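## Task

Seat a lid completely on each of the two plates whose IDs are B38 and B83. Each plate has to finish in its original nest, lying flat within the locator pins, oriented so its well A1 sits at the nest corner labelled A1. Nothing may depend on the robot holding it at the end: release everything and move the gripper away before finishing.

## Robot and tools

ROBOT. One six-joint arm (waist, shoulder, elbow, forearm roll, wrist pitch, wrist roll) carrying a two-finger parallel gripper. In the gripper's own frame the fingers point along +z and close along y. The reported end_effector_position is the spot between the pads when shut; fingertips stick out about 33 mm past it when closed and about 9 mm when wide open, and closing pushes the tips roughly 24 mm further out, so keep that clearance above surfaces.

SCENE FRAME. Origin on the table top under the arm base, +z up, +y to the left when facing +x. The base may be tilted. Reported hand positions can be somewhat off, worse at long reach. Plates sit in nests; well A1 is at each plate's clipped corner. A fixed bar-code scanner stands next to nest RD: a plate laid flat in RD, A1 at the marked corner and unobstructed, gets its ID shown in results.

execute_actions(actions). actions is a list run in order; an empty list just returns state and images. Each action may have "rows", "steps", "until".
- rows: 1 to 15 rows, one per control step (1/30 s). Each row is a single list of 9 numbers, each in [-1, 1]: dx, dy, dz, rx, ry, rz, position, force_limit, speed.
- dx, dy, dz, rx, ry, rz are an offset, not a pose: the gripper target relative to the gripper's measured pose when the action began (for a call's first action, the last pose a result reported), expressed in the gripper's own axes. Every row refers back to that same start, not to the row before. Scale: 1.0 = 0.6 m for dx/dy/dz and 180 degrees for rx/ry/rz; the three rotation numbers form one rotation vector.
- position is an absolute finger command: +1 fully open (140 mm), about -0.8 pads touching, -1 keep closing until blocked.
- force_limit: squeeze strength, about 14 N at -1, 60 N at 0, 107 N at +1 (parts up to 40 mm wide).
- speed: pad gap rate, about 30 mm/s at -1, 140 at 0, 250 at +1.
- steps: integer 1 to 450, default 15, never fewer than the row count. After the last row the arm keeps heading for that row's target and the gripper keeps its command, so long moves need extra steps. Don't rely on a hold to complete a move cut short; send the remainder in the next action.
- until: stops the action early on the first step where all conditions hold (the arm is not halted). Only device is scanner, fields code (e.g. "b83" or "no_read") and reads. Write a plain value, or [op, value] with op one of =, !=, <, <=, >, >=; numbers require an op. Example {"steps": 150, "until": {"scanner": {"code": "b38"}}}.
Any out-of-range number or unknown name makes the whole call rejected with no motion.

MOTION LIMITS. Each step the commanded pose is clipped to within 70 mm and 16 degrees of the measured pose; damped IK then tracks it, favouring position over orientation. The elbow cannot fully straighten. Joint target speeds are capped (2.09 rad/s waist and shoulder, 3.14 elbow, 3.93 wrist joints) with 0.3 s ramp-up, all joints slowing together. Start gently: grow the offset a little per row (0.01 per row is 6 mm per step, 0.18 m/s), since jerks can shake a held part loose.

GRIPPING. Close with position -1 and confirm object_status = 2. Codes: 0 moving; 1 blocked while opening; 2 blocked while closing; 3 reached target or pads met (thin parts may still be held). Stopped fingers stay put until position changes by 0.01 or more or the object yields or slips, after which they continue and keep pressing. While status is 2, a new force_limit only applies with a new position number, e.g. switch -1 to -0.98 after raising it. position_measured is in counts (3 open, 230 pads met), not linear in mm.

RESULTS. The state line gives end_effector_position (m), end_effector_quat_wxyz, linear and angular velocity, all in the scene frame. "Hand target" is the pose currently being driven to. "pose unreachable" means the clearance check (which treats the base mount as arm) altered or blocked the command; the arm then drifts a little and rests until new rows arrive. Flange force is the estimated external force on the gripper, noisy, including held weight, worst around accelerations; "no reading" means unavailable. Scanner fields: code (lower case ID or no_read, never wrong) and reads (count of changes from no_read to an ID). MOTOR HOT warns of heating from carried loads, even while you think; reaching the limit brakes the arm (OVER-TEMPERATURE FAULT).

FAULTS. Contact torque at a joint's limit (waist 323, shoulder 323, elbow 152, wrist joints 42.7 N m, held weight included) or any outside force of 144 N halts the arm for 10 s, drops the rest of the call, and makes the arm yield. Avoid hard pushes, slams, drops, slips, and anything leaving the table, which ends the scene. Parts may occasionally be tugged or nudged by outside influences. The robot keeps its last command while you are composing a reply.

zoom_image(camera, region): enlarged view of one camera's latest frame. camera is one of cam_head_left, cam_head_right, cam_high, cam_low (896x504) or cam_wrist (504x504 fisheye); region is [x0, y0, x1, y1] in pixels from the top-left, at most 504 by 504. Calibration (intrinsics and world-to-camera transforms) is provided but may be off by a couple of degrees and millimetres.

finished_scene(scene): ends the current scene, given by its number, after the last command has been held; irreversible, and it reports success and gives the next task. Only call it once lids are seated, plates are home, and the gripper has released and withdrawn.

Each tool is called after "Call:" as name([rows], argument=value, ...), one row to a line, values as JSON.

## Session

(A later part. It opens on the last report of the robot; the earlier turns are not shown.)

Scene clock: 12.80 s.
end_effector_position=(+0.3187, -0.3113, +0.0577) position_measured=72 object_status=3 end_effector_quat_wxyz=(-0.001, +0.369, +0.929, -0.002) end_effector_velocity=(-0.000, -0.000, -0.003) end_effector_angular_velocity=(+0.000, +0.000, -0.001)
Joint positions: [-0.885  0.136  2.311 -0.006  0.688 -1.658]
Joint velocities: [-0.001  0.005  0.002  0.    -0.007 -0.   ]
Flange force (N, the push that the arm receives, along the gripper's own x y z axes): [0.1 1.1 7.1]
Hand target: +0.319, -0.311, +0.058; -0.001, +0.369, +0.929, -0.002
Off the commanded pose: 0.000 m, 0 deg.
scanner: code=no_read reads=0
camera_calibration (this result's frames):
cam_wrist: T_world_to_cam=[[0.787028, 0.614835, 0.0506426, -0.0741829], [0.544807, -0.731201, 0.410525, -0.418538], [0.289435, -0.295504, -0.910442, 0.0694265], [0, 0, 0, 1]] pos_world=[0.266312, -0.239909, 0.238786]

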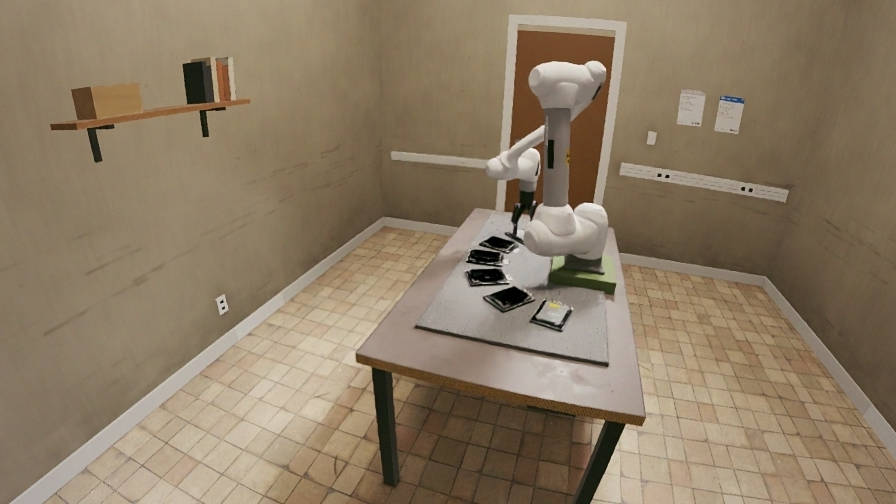

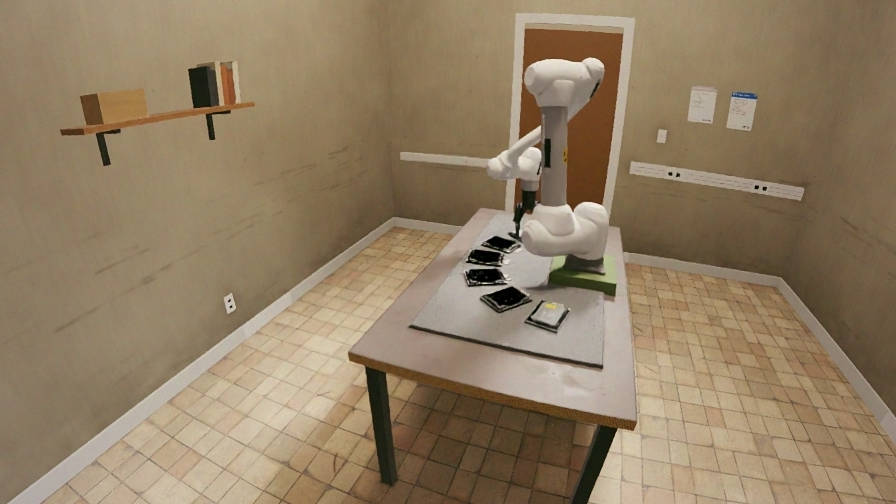

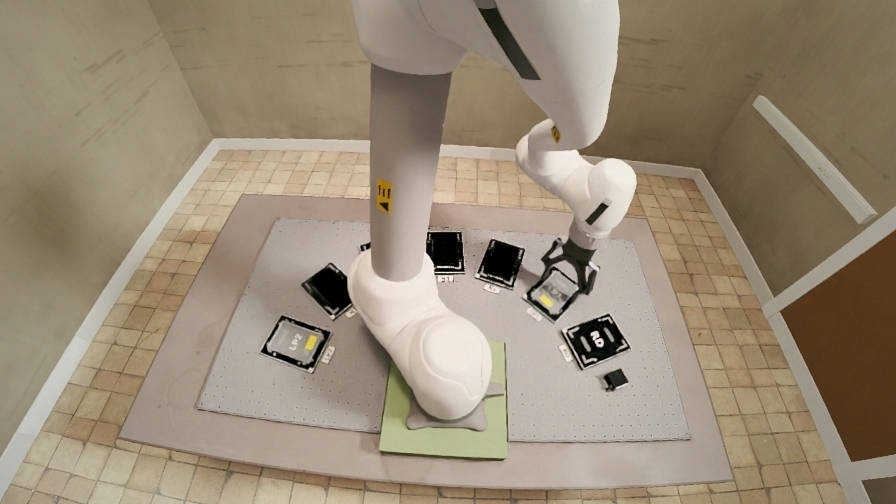

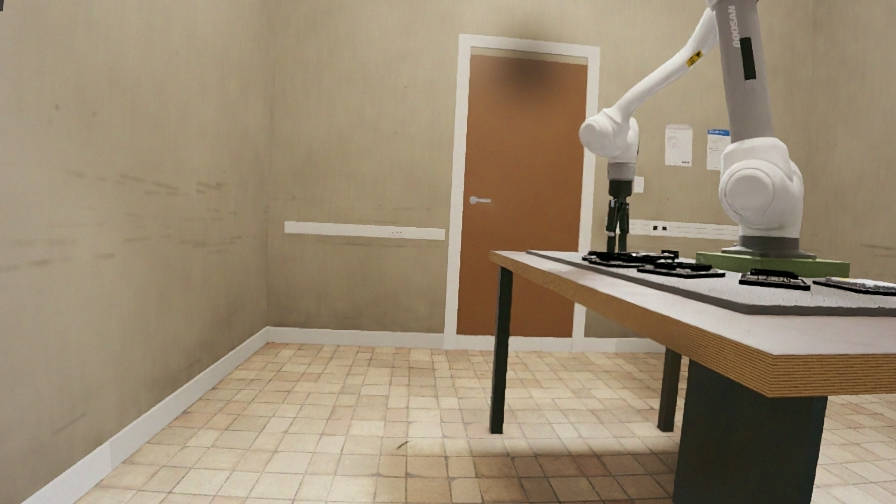

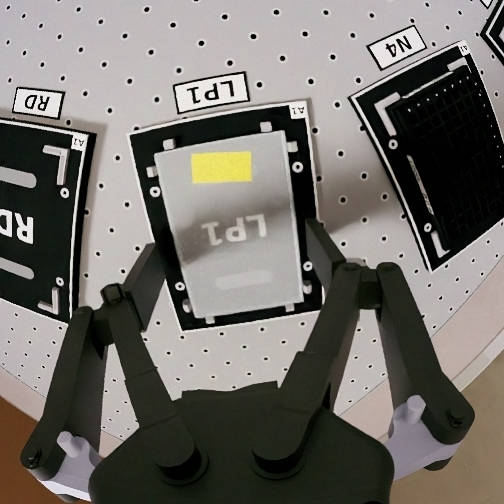

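Call:
execute_actions([
  {"rows": [
[0.0008,-0.0002,0.0003,0,0,0,0.45,-0.5,-0.4],
[0.0016,-0.0004,0.0003,0,0,0,0.45,-0.5,-0.4],
[0.0023,-0.0005,0.0003,0,0,0,-1,-0.5,-0.4]
], "steps": 13},
])

Call:
zoom_image(camera="cam_wrist", region=[110, 100, 350, 345])

Scene clock: 15.30 s.
end_effector_position=(+0.3176, -0.3106, +0.0577) position_measured=107 object_status=0 end_effector_quat_wxyz=(-0.001, +0.369, +0.929, -0.002) end_effector_velocity=(-0.000, -0.000, -0.000) end_effector_angular_velocity=(+0.000, +0.001, +0.001)
Joint positions: [-0.886  0.135  2.313 -0.006  0.687 -1.659]
Joint velocities: [-0.     0.001  0.    -0.     0.    -0.001]
Flange force (N, the push that the arm receives, along the gripper's own x y z axes): [10.1 28.4 -73.2]
Hand target: +0.317, -0.311, +0.058; -0.001, +0.369, +0.929, -0.002
Off the commanded pose: 0.000 m, 0 deg.
scanner: code=no_read reads=0
camera_calibration (this result's frames):
cam_wrist: T_world_to_cam=[[0.78711, 0.614712, 0.0508541, -0.0738531], [0.54452, -0.731222, 0.410868, -0.417415], [0.289751, -0.295707, -0.910276, 0.069751], [0, 0, 0, 1]] pos_world=[0.265211, -0.239199, 0.238751]

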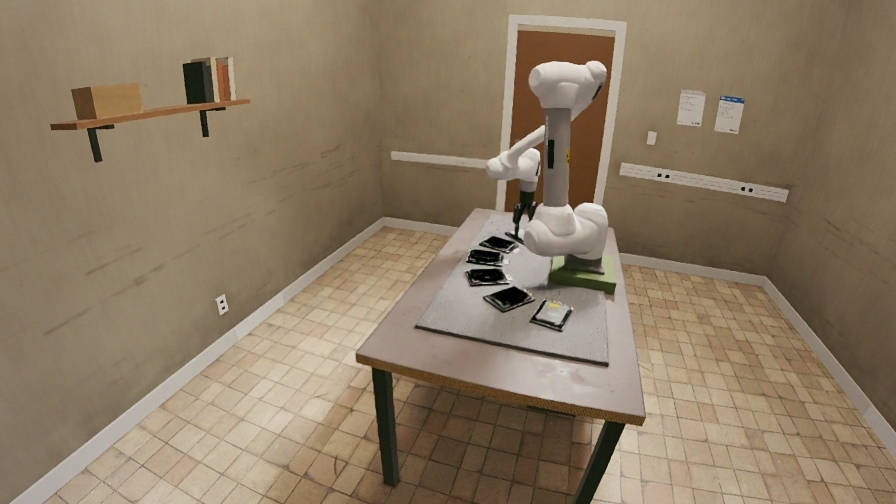

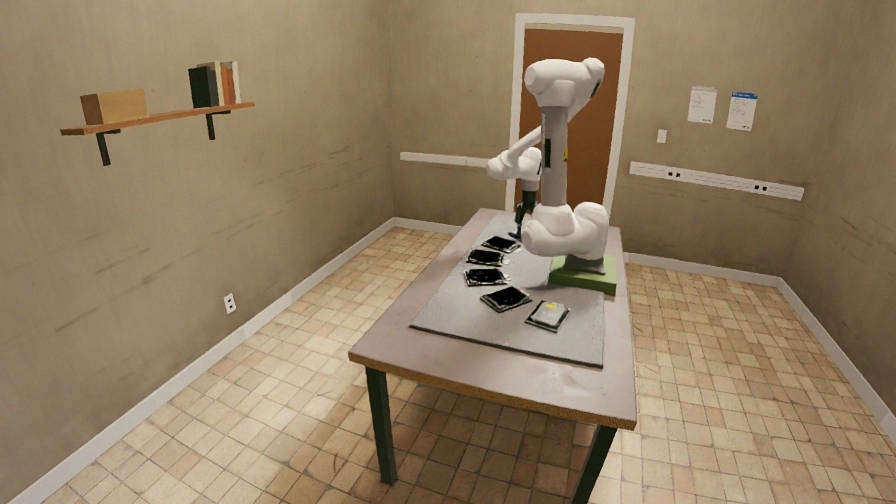

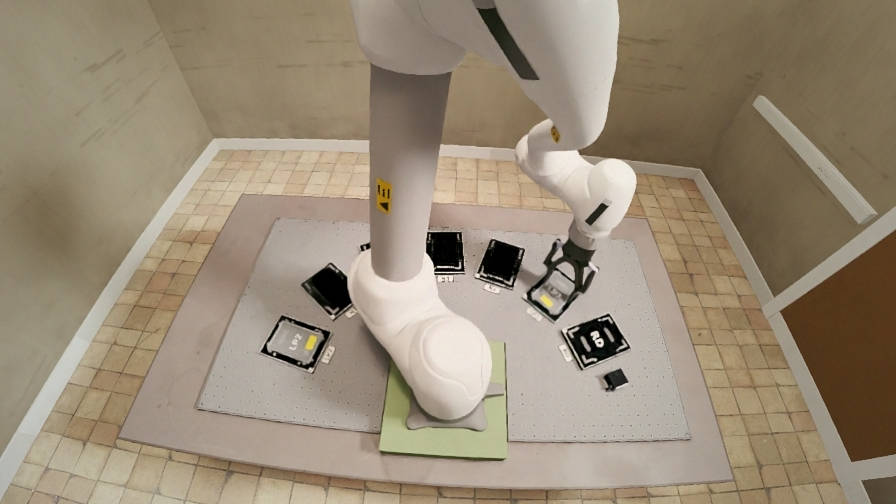

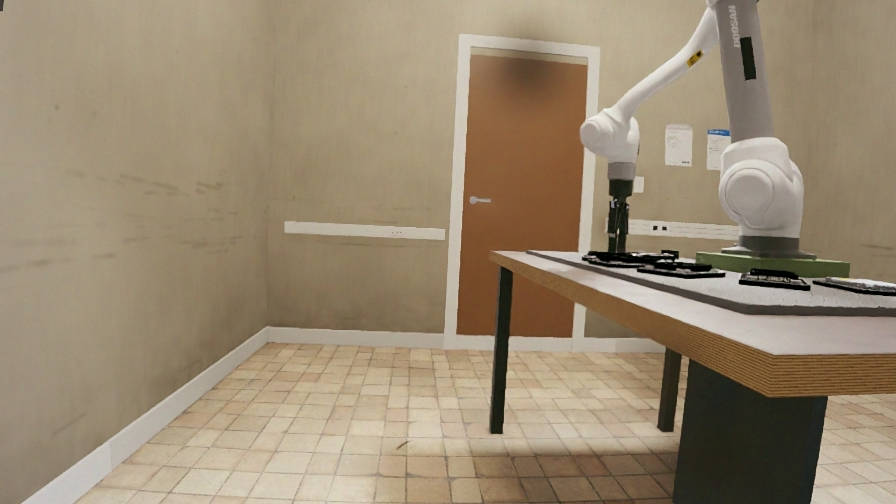

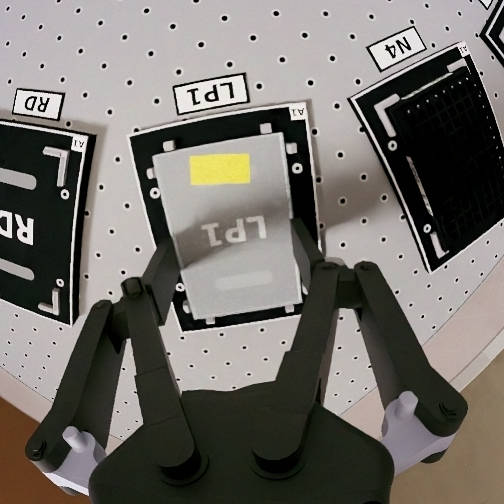

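Region (110, 100, 350, 345) of cam_wrist's 504x504 image, scaled by 2.057, with more detail than that image has; it fills the left 494 columns of this view, and the rest is white.

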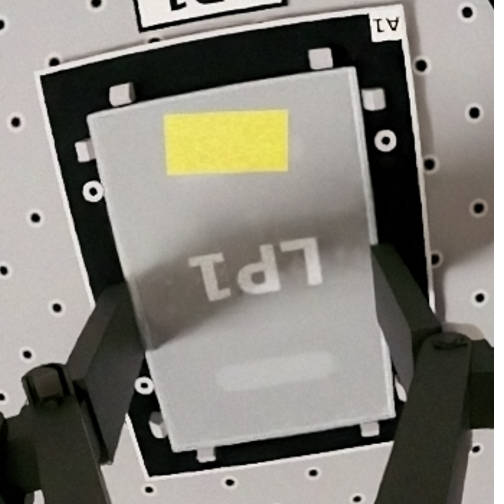

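Call:
execute_actions([
  {"rows": [
[0,0,-0.001,0,0,0,-1,-0.5,-0.4],
[0,0,-0.002,0,0,0,-1,-0.5,-0.4]
], "steps": 6},
])

Call:
zoom_image(camera="cam_wrist", region=[110, 100, 350, 345])

Scene clock: 15.67 s.
end_effector_position=(+0.3174, -0.3105, +0.0586) position_measured=110 object_status=0 end_effector_quat_wxyz=(-0.001, +0.369, +0.929, -0.002) end_effector_velocity=(+0.001, -0.000, +0.003) end_effector_angular_velocity=(+0.000, -0.001, -0.002)
Joint positions: [-0.886  0.133  2.313 -0.007  0.69  -1.659]
Joint velocities: [ 0.    -0.004 -0.003  0.001  0.006  0.001]
Flange force (N, the push that the arm receives, along the gripper's own x y z axes): [0.3 4.5 -38.1]
Hand target: +0.318, -0.311, +0.059; -0.001, +0.369, +0.929, -0.002
Off the commanded pose: 0.000 m, 0 deg.
scanner: code=no_read reads=0
camera_calibration (this result's frames):
cam_wrist: T_world_to_cam=[[0.786948, 0.614949, 0.050501, -0.073587], [0.54493, -0.731064, 0.410605, -0.417633], [0.289421, -0.295606, -0.910414, 0.070759], [0, 0, 0, 1]] pos_world=[0.265011, -0.239148, 0.239618]

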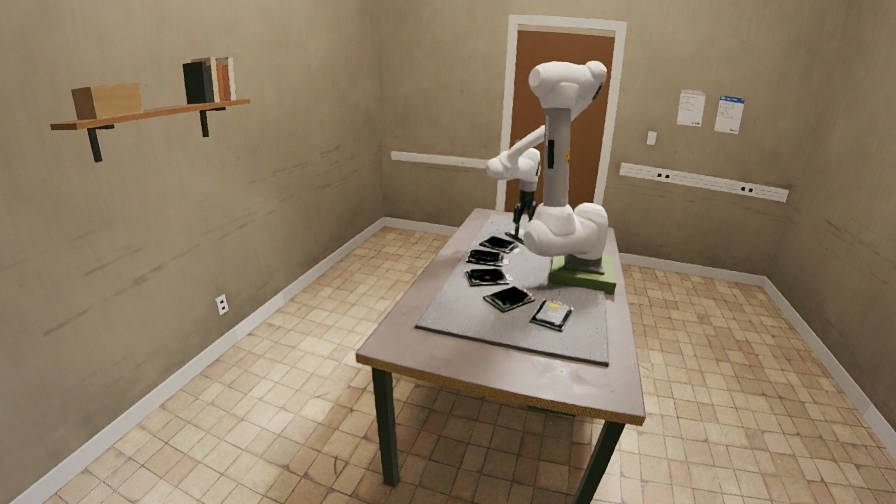

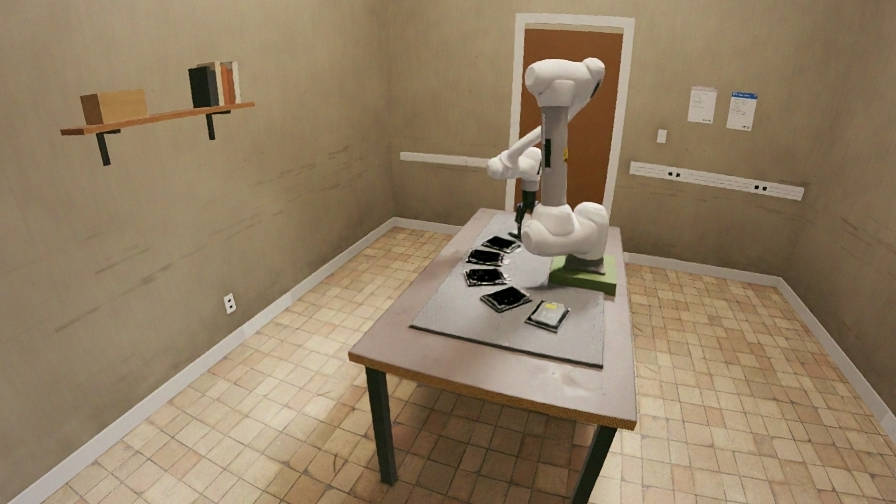

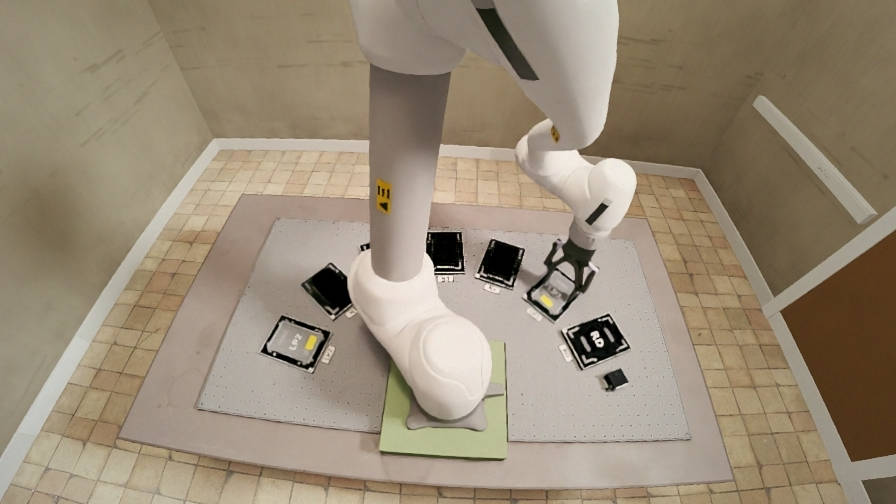

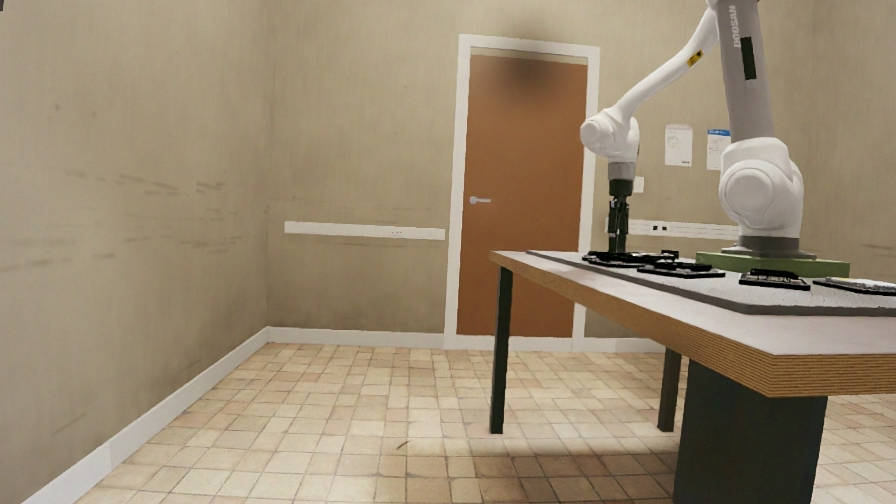

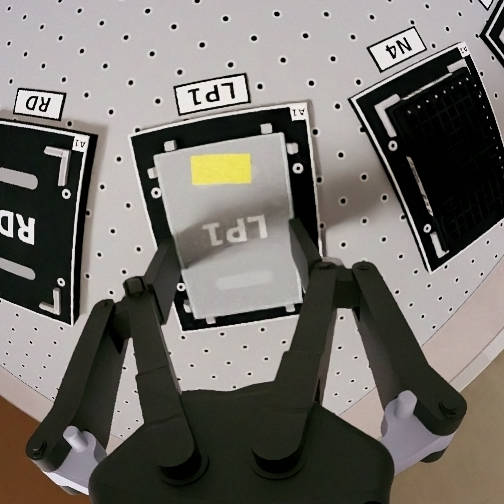

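Region (110, 100, 350, 345) of cam_wrist's 504x504 image, scaled by 2.057, with more detail than that image has; it fills the left 494 columns of this view, and the rest is white.

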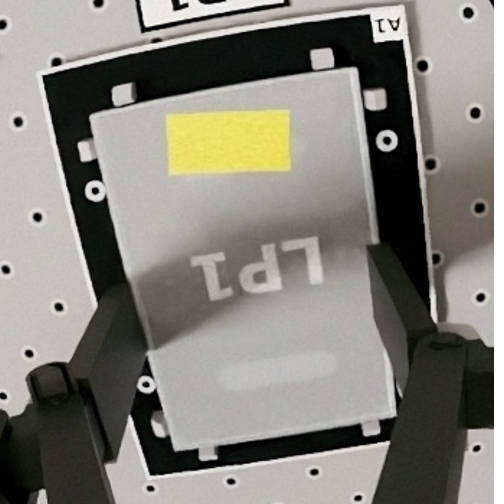

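Call:
zoom_image(camera="cam_low", region=[570, 200, 690, 275])

Call:
zoom_image(camera="cam_high", region=[510, 230, 620, 330])

Region (570, 200, 690, 275) of cam_low's 896x504 image, scaled by 4.200, with more detail than that image has; it fills the top 315 rows of this view, and the rest is white.

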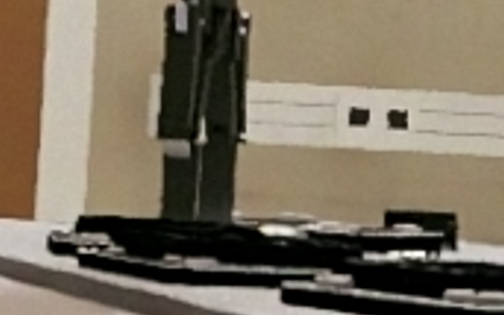

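Region (510, 230, 620, 330) of cam_high's 896x504 image, scaled by 4.582, with more detail than that image has; it fills the top 458 rows of this view, and the rest is white.

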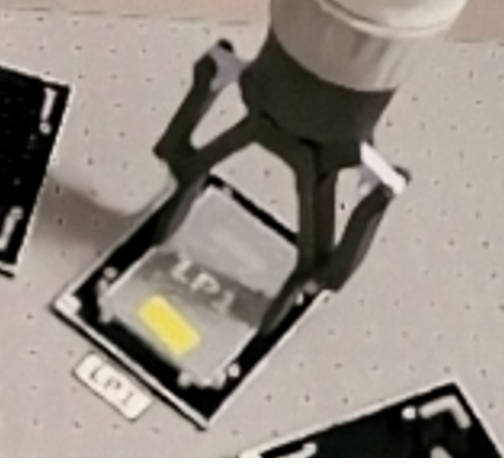

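Call:
execute_actions(actions=[])

Call:
zoom_image(camera="cam_wrist", region=[110, 100, 350, 345])

Scene clock: 15.83 s.
end_effector_position=(+0.3174, -0.3106, +0.0588) position_measured=111 object_status=0 end_effector_quat_wxyz=(-0.001, +0.369, +0.929, -0.002) end_effector_velocity=(-0.000, -0.000, +0.001) end_effector_angular_velocity=(-0.000, +0.000, -0.000)
Joint positions: [-0.886  0.133  2.312 -0.007  0.69  -1.659]
Joint velocities: [-0.    -0.001 -0.001 -0.001  0.001  0.   ]
Flange force (N, the push that the arm receives, along the gripper's own x y z axes): [-1.1 -9.1 -28.4]
Hand target: +0.318, -0.311, +0.059; -0.001, +0.369, +0.929, -0.002
Off the commanded pose: 0.000 m, 0 deg.
scanner: code=no_read reads=0
camera_calibration (this result's frames):
cam_wrist: T_world_to_cam=[[0.786953, 0.614943, 0.0505019, -0.0735996], [0.544905, -0.731049, 0.410665, -0.417806], [0.289455, -0.295655, -0.910387, 0.0709089], [0, 0, 0, 1]] pos_world=[0.265059, -0.239213, 0.23985]

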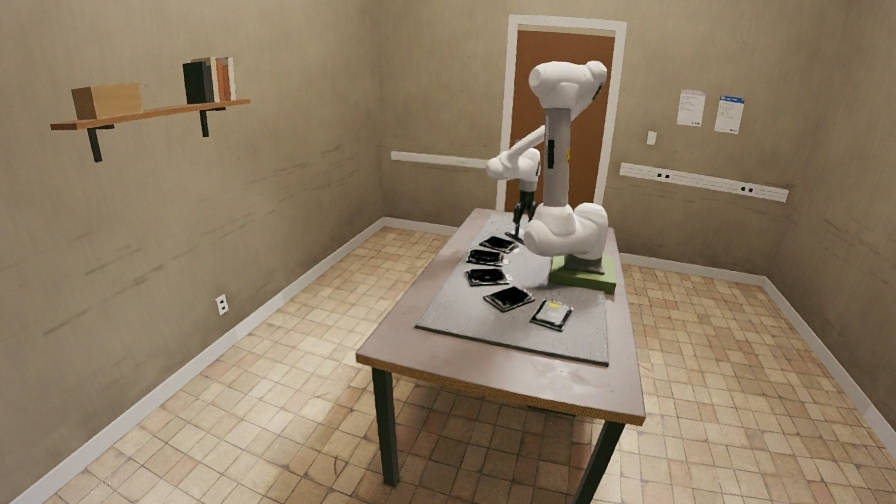

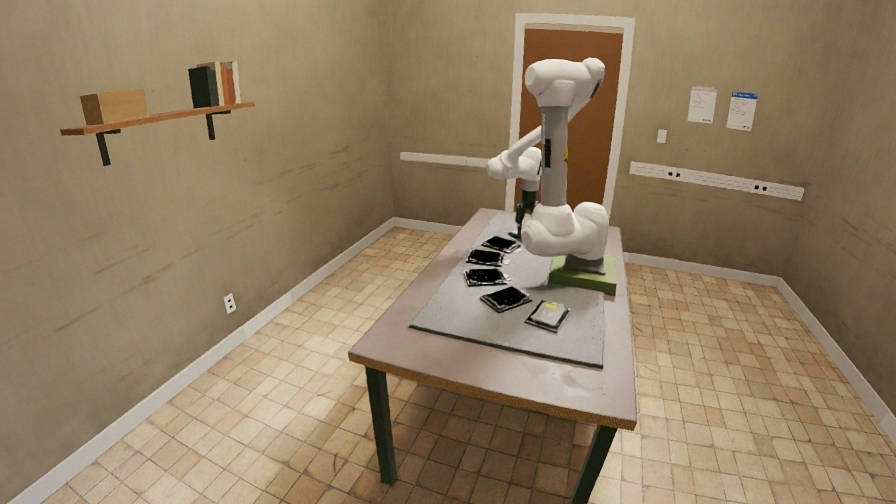

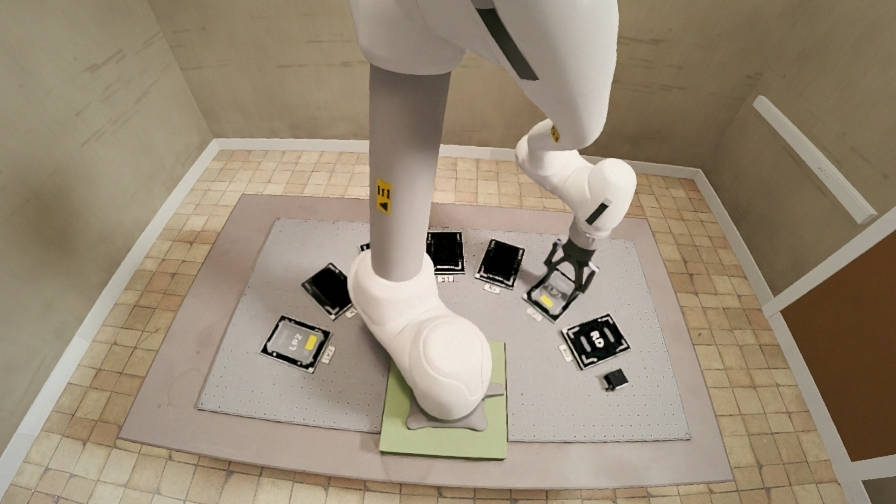

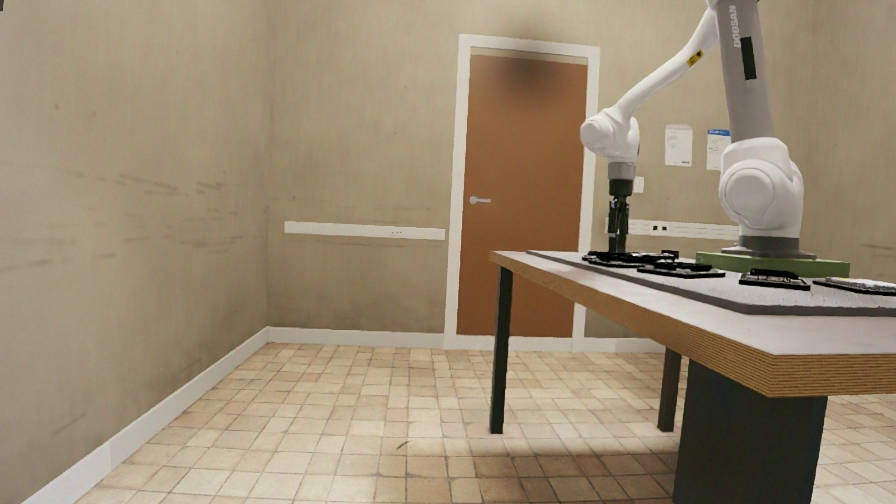

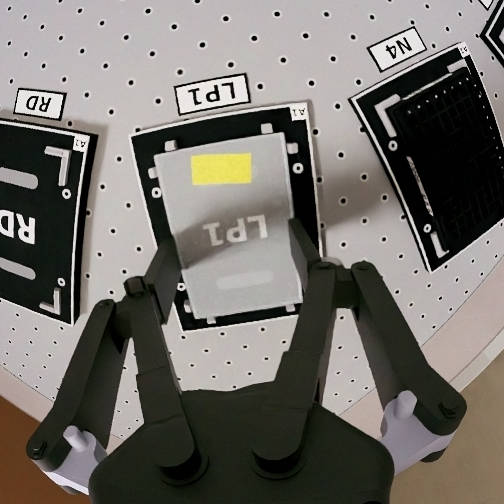

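Region (110, 100, 350, 345) of cam_wrist's 504x504 image, scaled by 2.057, with more detail than that image has; it fills the left 494 columns of this view, and the rest is white.

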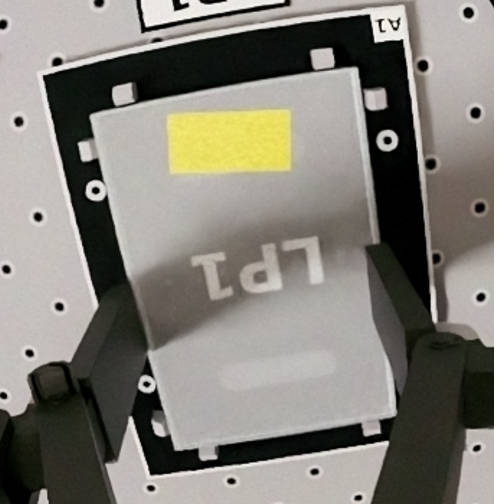

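Call:
zoom_image(camera="cam_wrist", region=[260, 195, 340, 275])

Call:
zoom_image(camera="cam_wrist", region=[140, 215, 220, 295])

Region (260, 195, 340, 275) of cam_wrist's 504x504 image, scaled by 6.300, with more detail than that image has.

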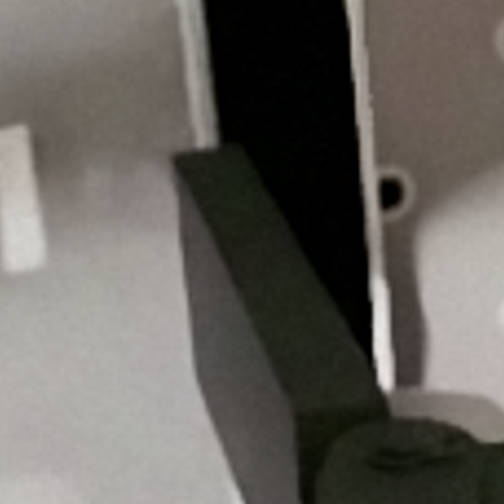

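Region (140, 215, 220, 295) of cam_wrist's 504x504 image, scaled by 6.300, with more detail than that image has.

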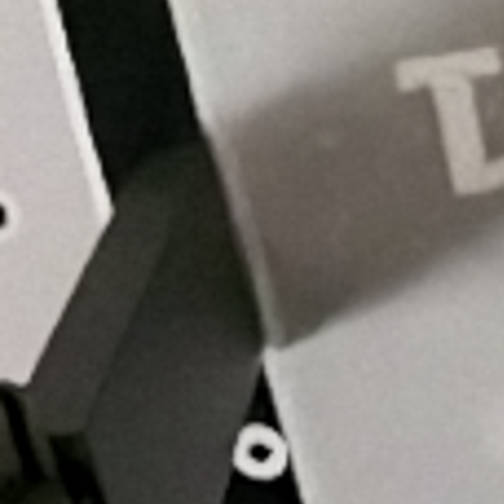

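Call:
execute_actions([
  {"rows": [
[0,0,-0.001,0,0,0,-1,-0.5,-0.2],
[0,0,-0.0015,0,0,0,0.3,-0.5,-0.2]
], "steps": 7},
  {"rows": [
[0,0,0.001,0,0,0,0.3,-0.5,-0.2],
[0,0,0.0025,0,0,0,0.3,-0.5,-0.2],
[0,0,0.004,0,0,0,0.3,-0.5,-0.2],
[0,0,0.005,0,0,0,0.3,-0.5,-0.2],
[0,0,0.0055,0,0,0,0.3,-0.5,-0.2]
], "steps": 10},
])

Call:
zoom_image(camera="cam_wrist", region=[110, 100, 350, 345])

Scene clock: 18.67 s.
end_effector_position=(+0.3174, -0.3105, +0.0564) position_measured=91 object_status=3 end_effector_quat_wxyz=(-0.001, +0.369, +0.929, -0.002) end_effector_velocity=(-0.000, +0.000, -0.002) end_effector_angular_velocity=(+0.001, +0.000, -0.000)
Joint positions: [-0.886  0.137  2.314 -0.007  0.685 -1.659]
Joint velocities: [-0.     0.003  0.002  0.    -0.003  0.   ]
Flange force (N, the push that the arm receives, along the gripper's own x y z axes): [5.8 -3.4 -24.3]
Flange force at the end of the 1st action (N, along the gripper's axes at the end of the call): [0.6 -1.8 4.6]
Hand target: +0.317, -0.310, +0.056; -0.001, +0.369, +0.929, -0.002
Off the commanded pose: 0.000 m, 0 deg.
scanner: code=no_read reads=0
camera_calibration (this result's frames):
cam_wrist: T_world_to_cam=[[0.786897, 0.615009, 0.0505684, -0.0735151], [0.544962, -0.731035, 0.410615, -0.416768], [0.2895, -0.295554, -0.910405, 0.0687897], [0, 0, 0, 1]] pos_world=[0.265057, -0.239128, 0.237476]

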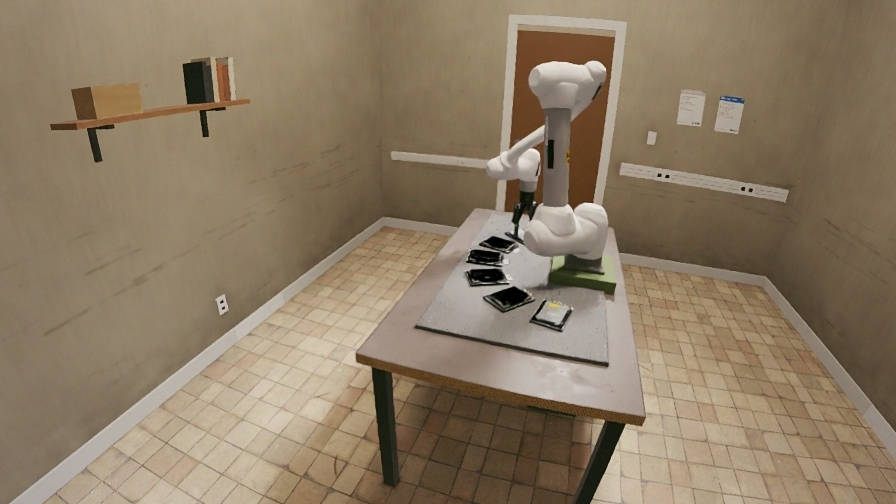

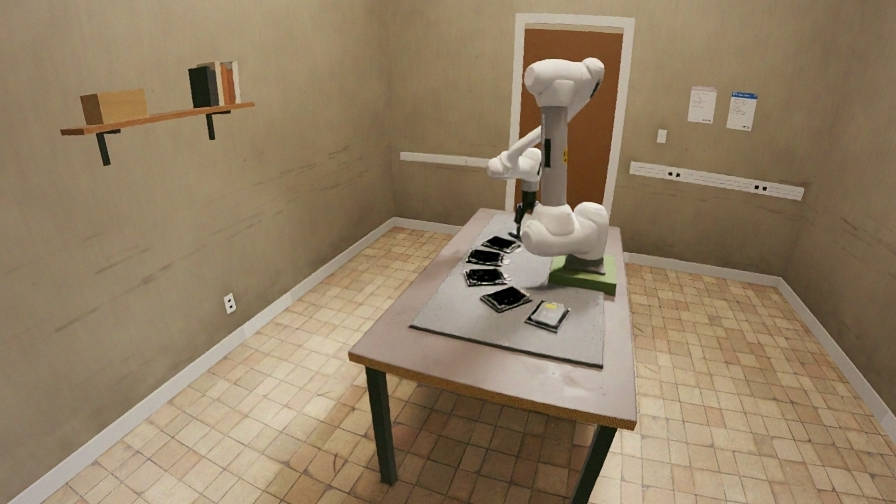

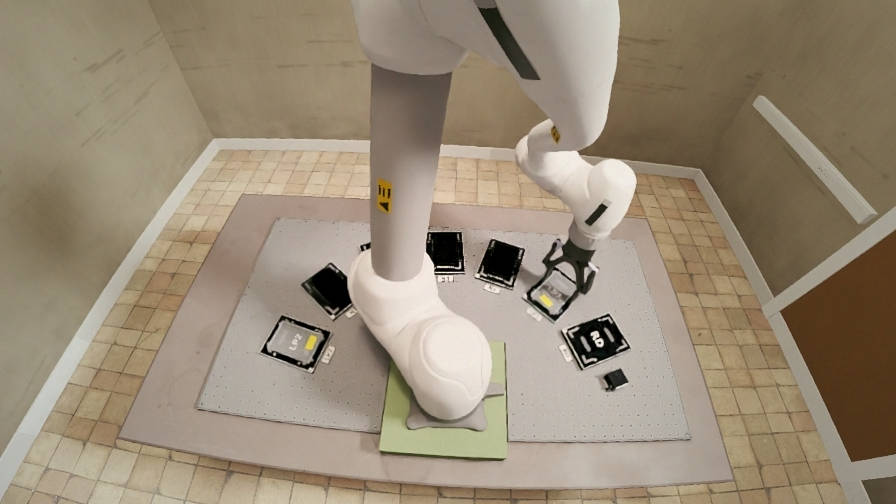

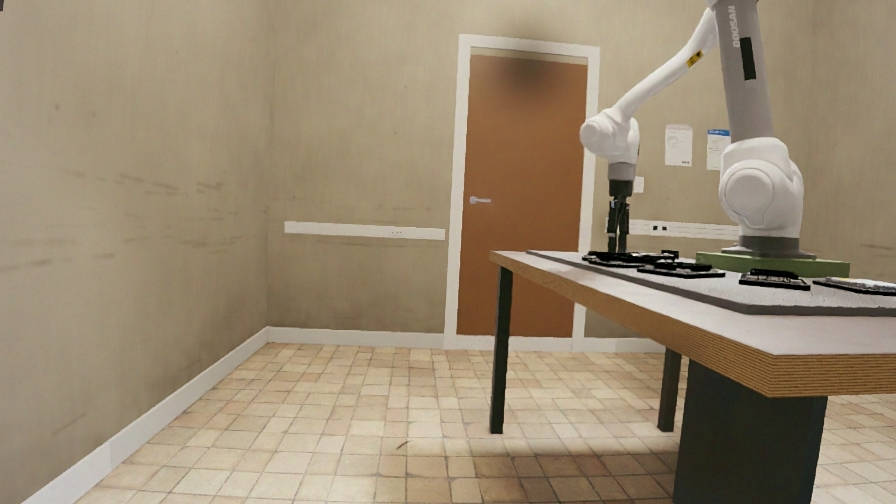

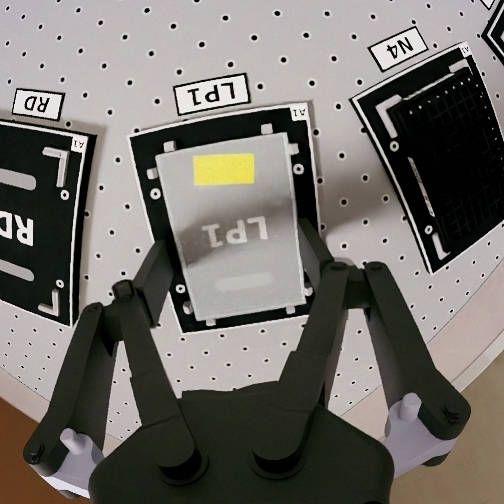

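Region (110, 100, 350, 345) of cam_wrist's 504x504 image, scaled by 2.057, with more detail than that image has; it fills the left 494 columns of this view, and the rest is white.

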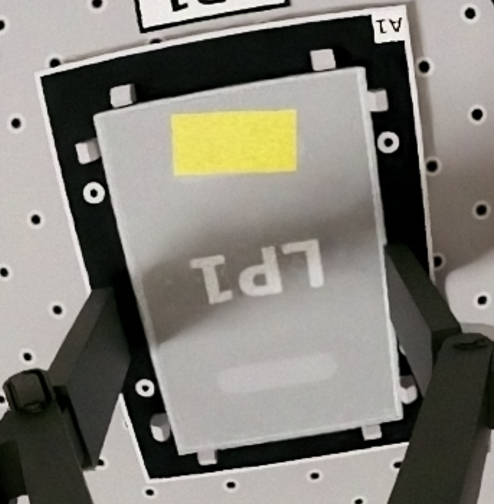

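Call:
zoom_image(camera="cam_wrist", region=[270, 195, 350, 275])

Call:
zoom_image(camera="cam_wrist", region=[130, 215, 210, 295])

Region (270, 195, 350, 275) of cam_wrist's 504x504 image, scaled by 6.300, with more detail than that image has.

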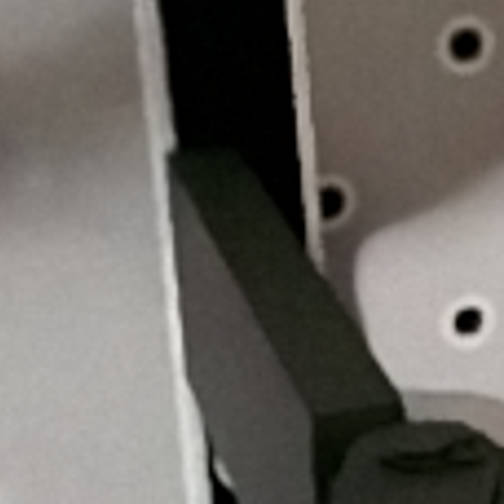

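Region (130, 215, 210, 295) of cam_wrist's 504x504 image, scaled by 6.300, with more detail than that image has.

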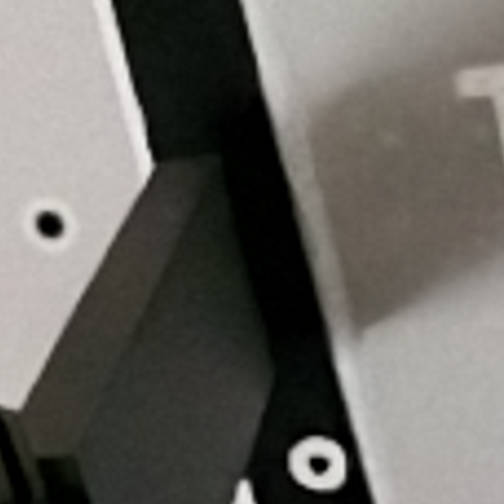

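Call:
execute_actions([
  {"rows": [
[0,0,-0.001,0,0,0,0.3,-0.5,-0.2],
[0,0.001,-0.0015,0,0,0,0.3,-0.5,-0.2],
[0,0.003,-0.0015,0,0,0,0.3,-0.5,-0.2],
[0,0.005,-0.0015,0,0,0,0.3,-0.5,-0.2],
[0,0.0062,-0.0013,0,0,0,0.3,-0.5,-0.2],
[0,0.0067,-0.0008,0,0,0,0.3,-0.5,-0.2],
[0,0.0067,-0.0003,0,0,0,0.3,-0.5,-0.2],
[0,0.0067,0.0001,0,0,0,0.3,-0.5,-0.2]
], "steps": 13},
])

Call:
zoom_image(camera="cam_wrist", region=[110, 100, 350, 345])

Scene clock: 20.90 s.
end_effector_position=(+0.3200, -0.3075, +0.0564) position_measured=91 object_status=3 end_effector_quat_wxyz=(-0.001, +0.369, +0.929, -0.002) end_effector_velocity=(+0.001, +0.001, -0.001) end_effector_angular_velocity=(+0.001, -0.001, -0.000)
Joint positions: [-0.877  0.137  2.314 -0.007  0.685 -1.65 ]
Joint velocities: [ 0.001  0.002  0.     0.002 -0.001 -0.   ]
Flange force (N, the push that the arm receives, along the gripper's own x y z axes): [0.4 -2.6 8.4]
Hand target: +0.320, -0.308, +0.056; -0.001, +0.369, +0.929, -0.002
Off the commanded pose: 0.000 m, 0 deg.
scanner: code=no_read reads=0
camera_calibration (this result's frames):
cam_wrist: T_world_to_cam=[[0.786868, 0.61505, 0.0505178, -0.0773906], [0.545046, -0.731027, 0.410517, -0.41603], [0.289419, -0.295489, -0.910452, 0.0689324], [0, 0, 0, 1]] pos_world=[0.267701, -0.236161, 0.237457]

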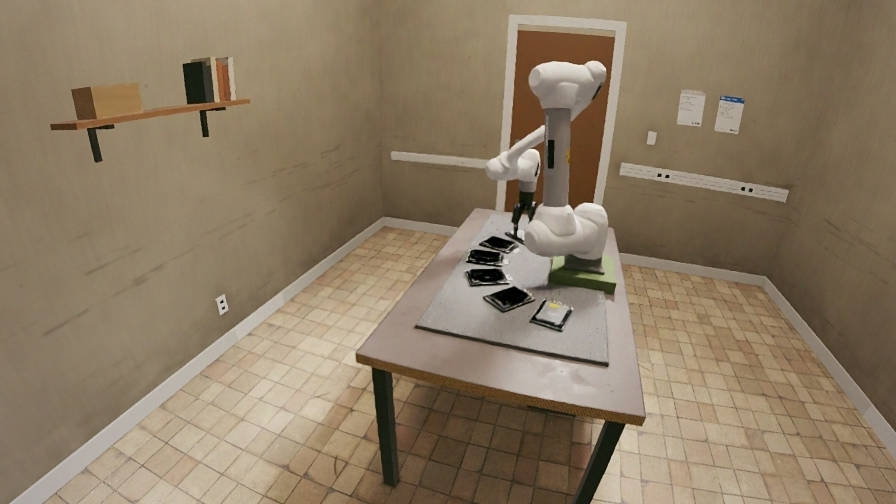

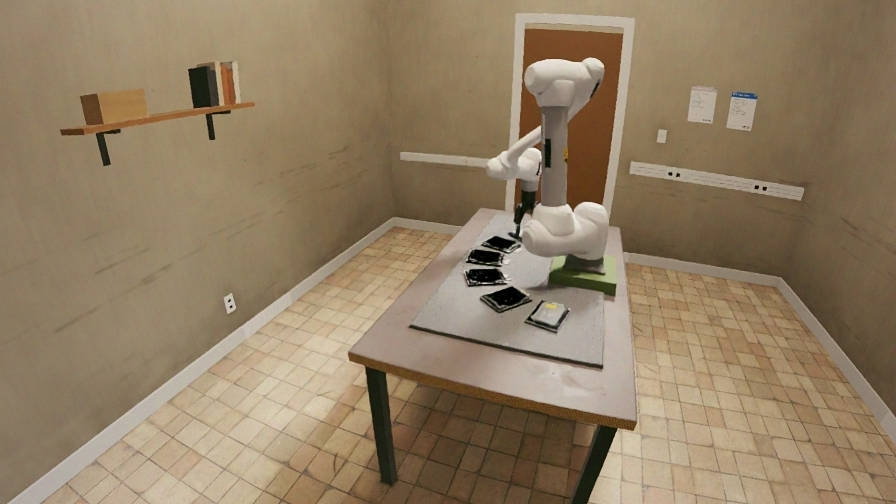

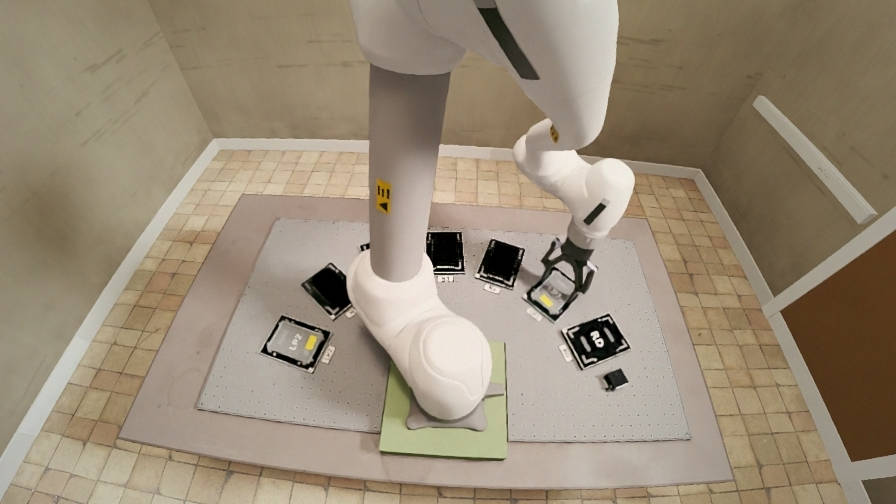

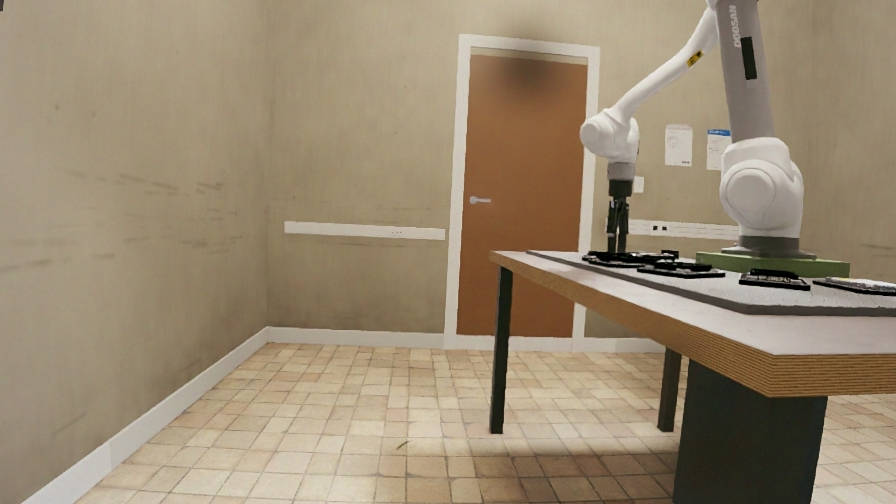

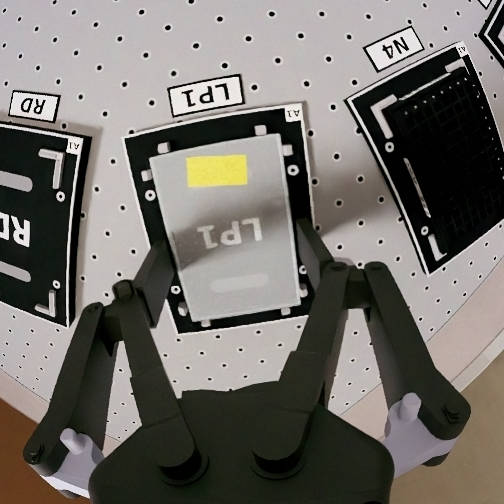

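Region (110, 100, 350, 345) of cam_wrist's 504x504 image, scaled by 2.057, with more detail than that image has; it fills the left 494 columns of this view, and the rest is white.

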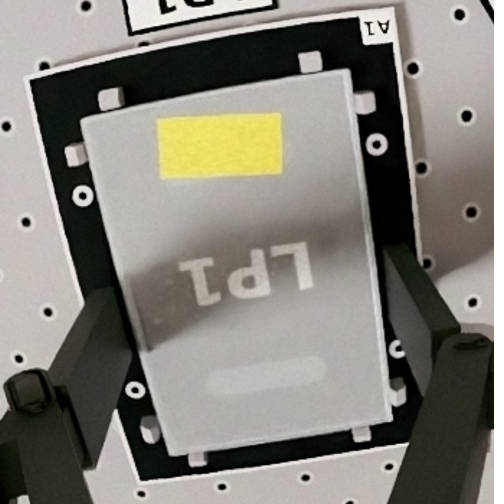

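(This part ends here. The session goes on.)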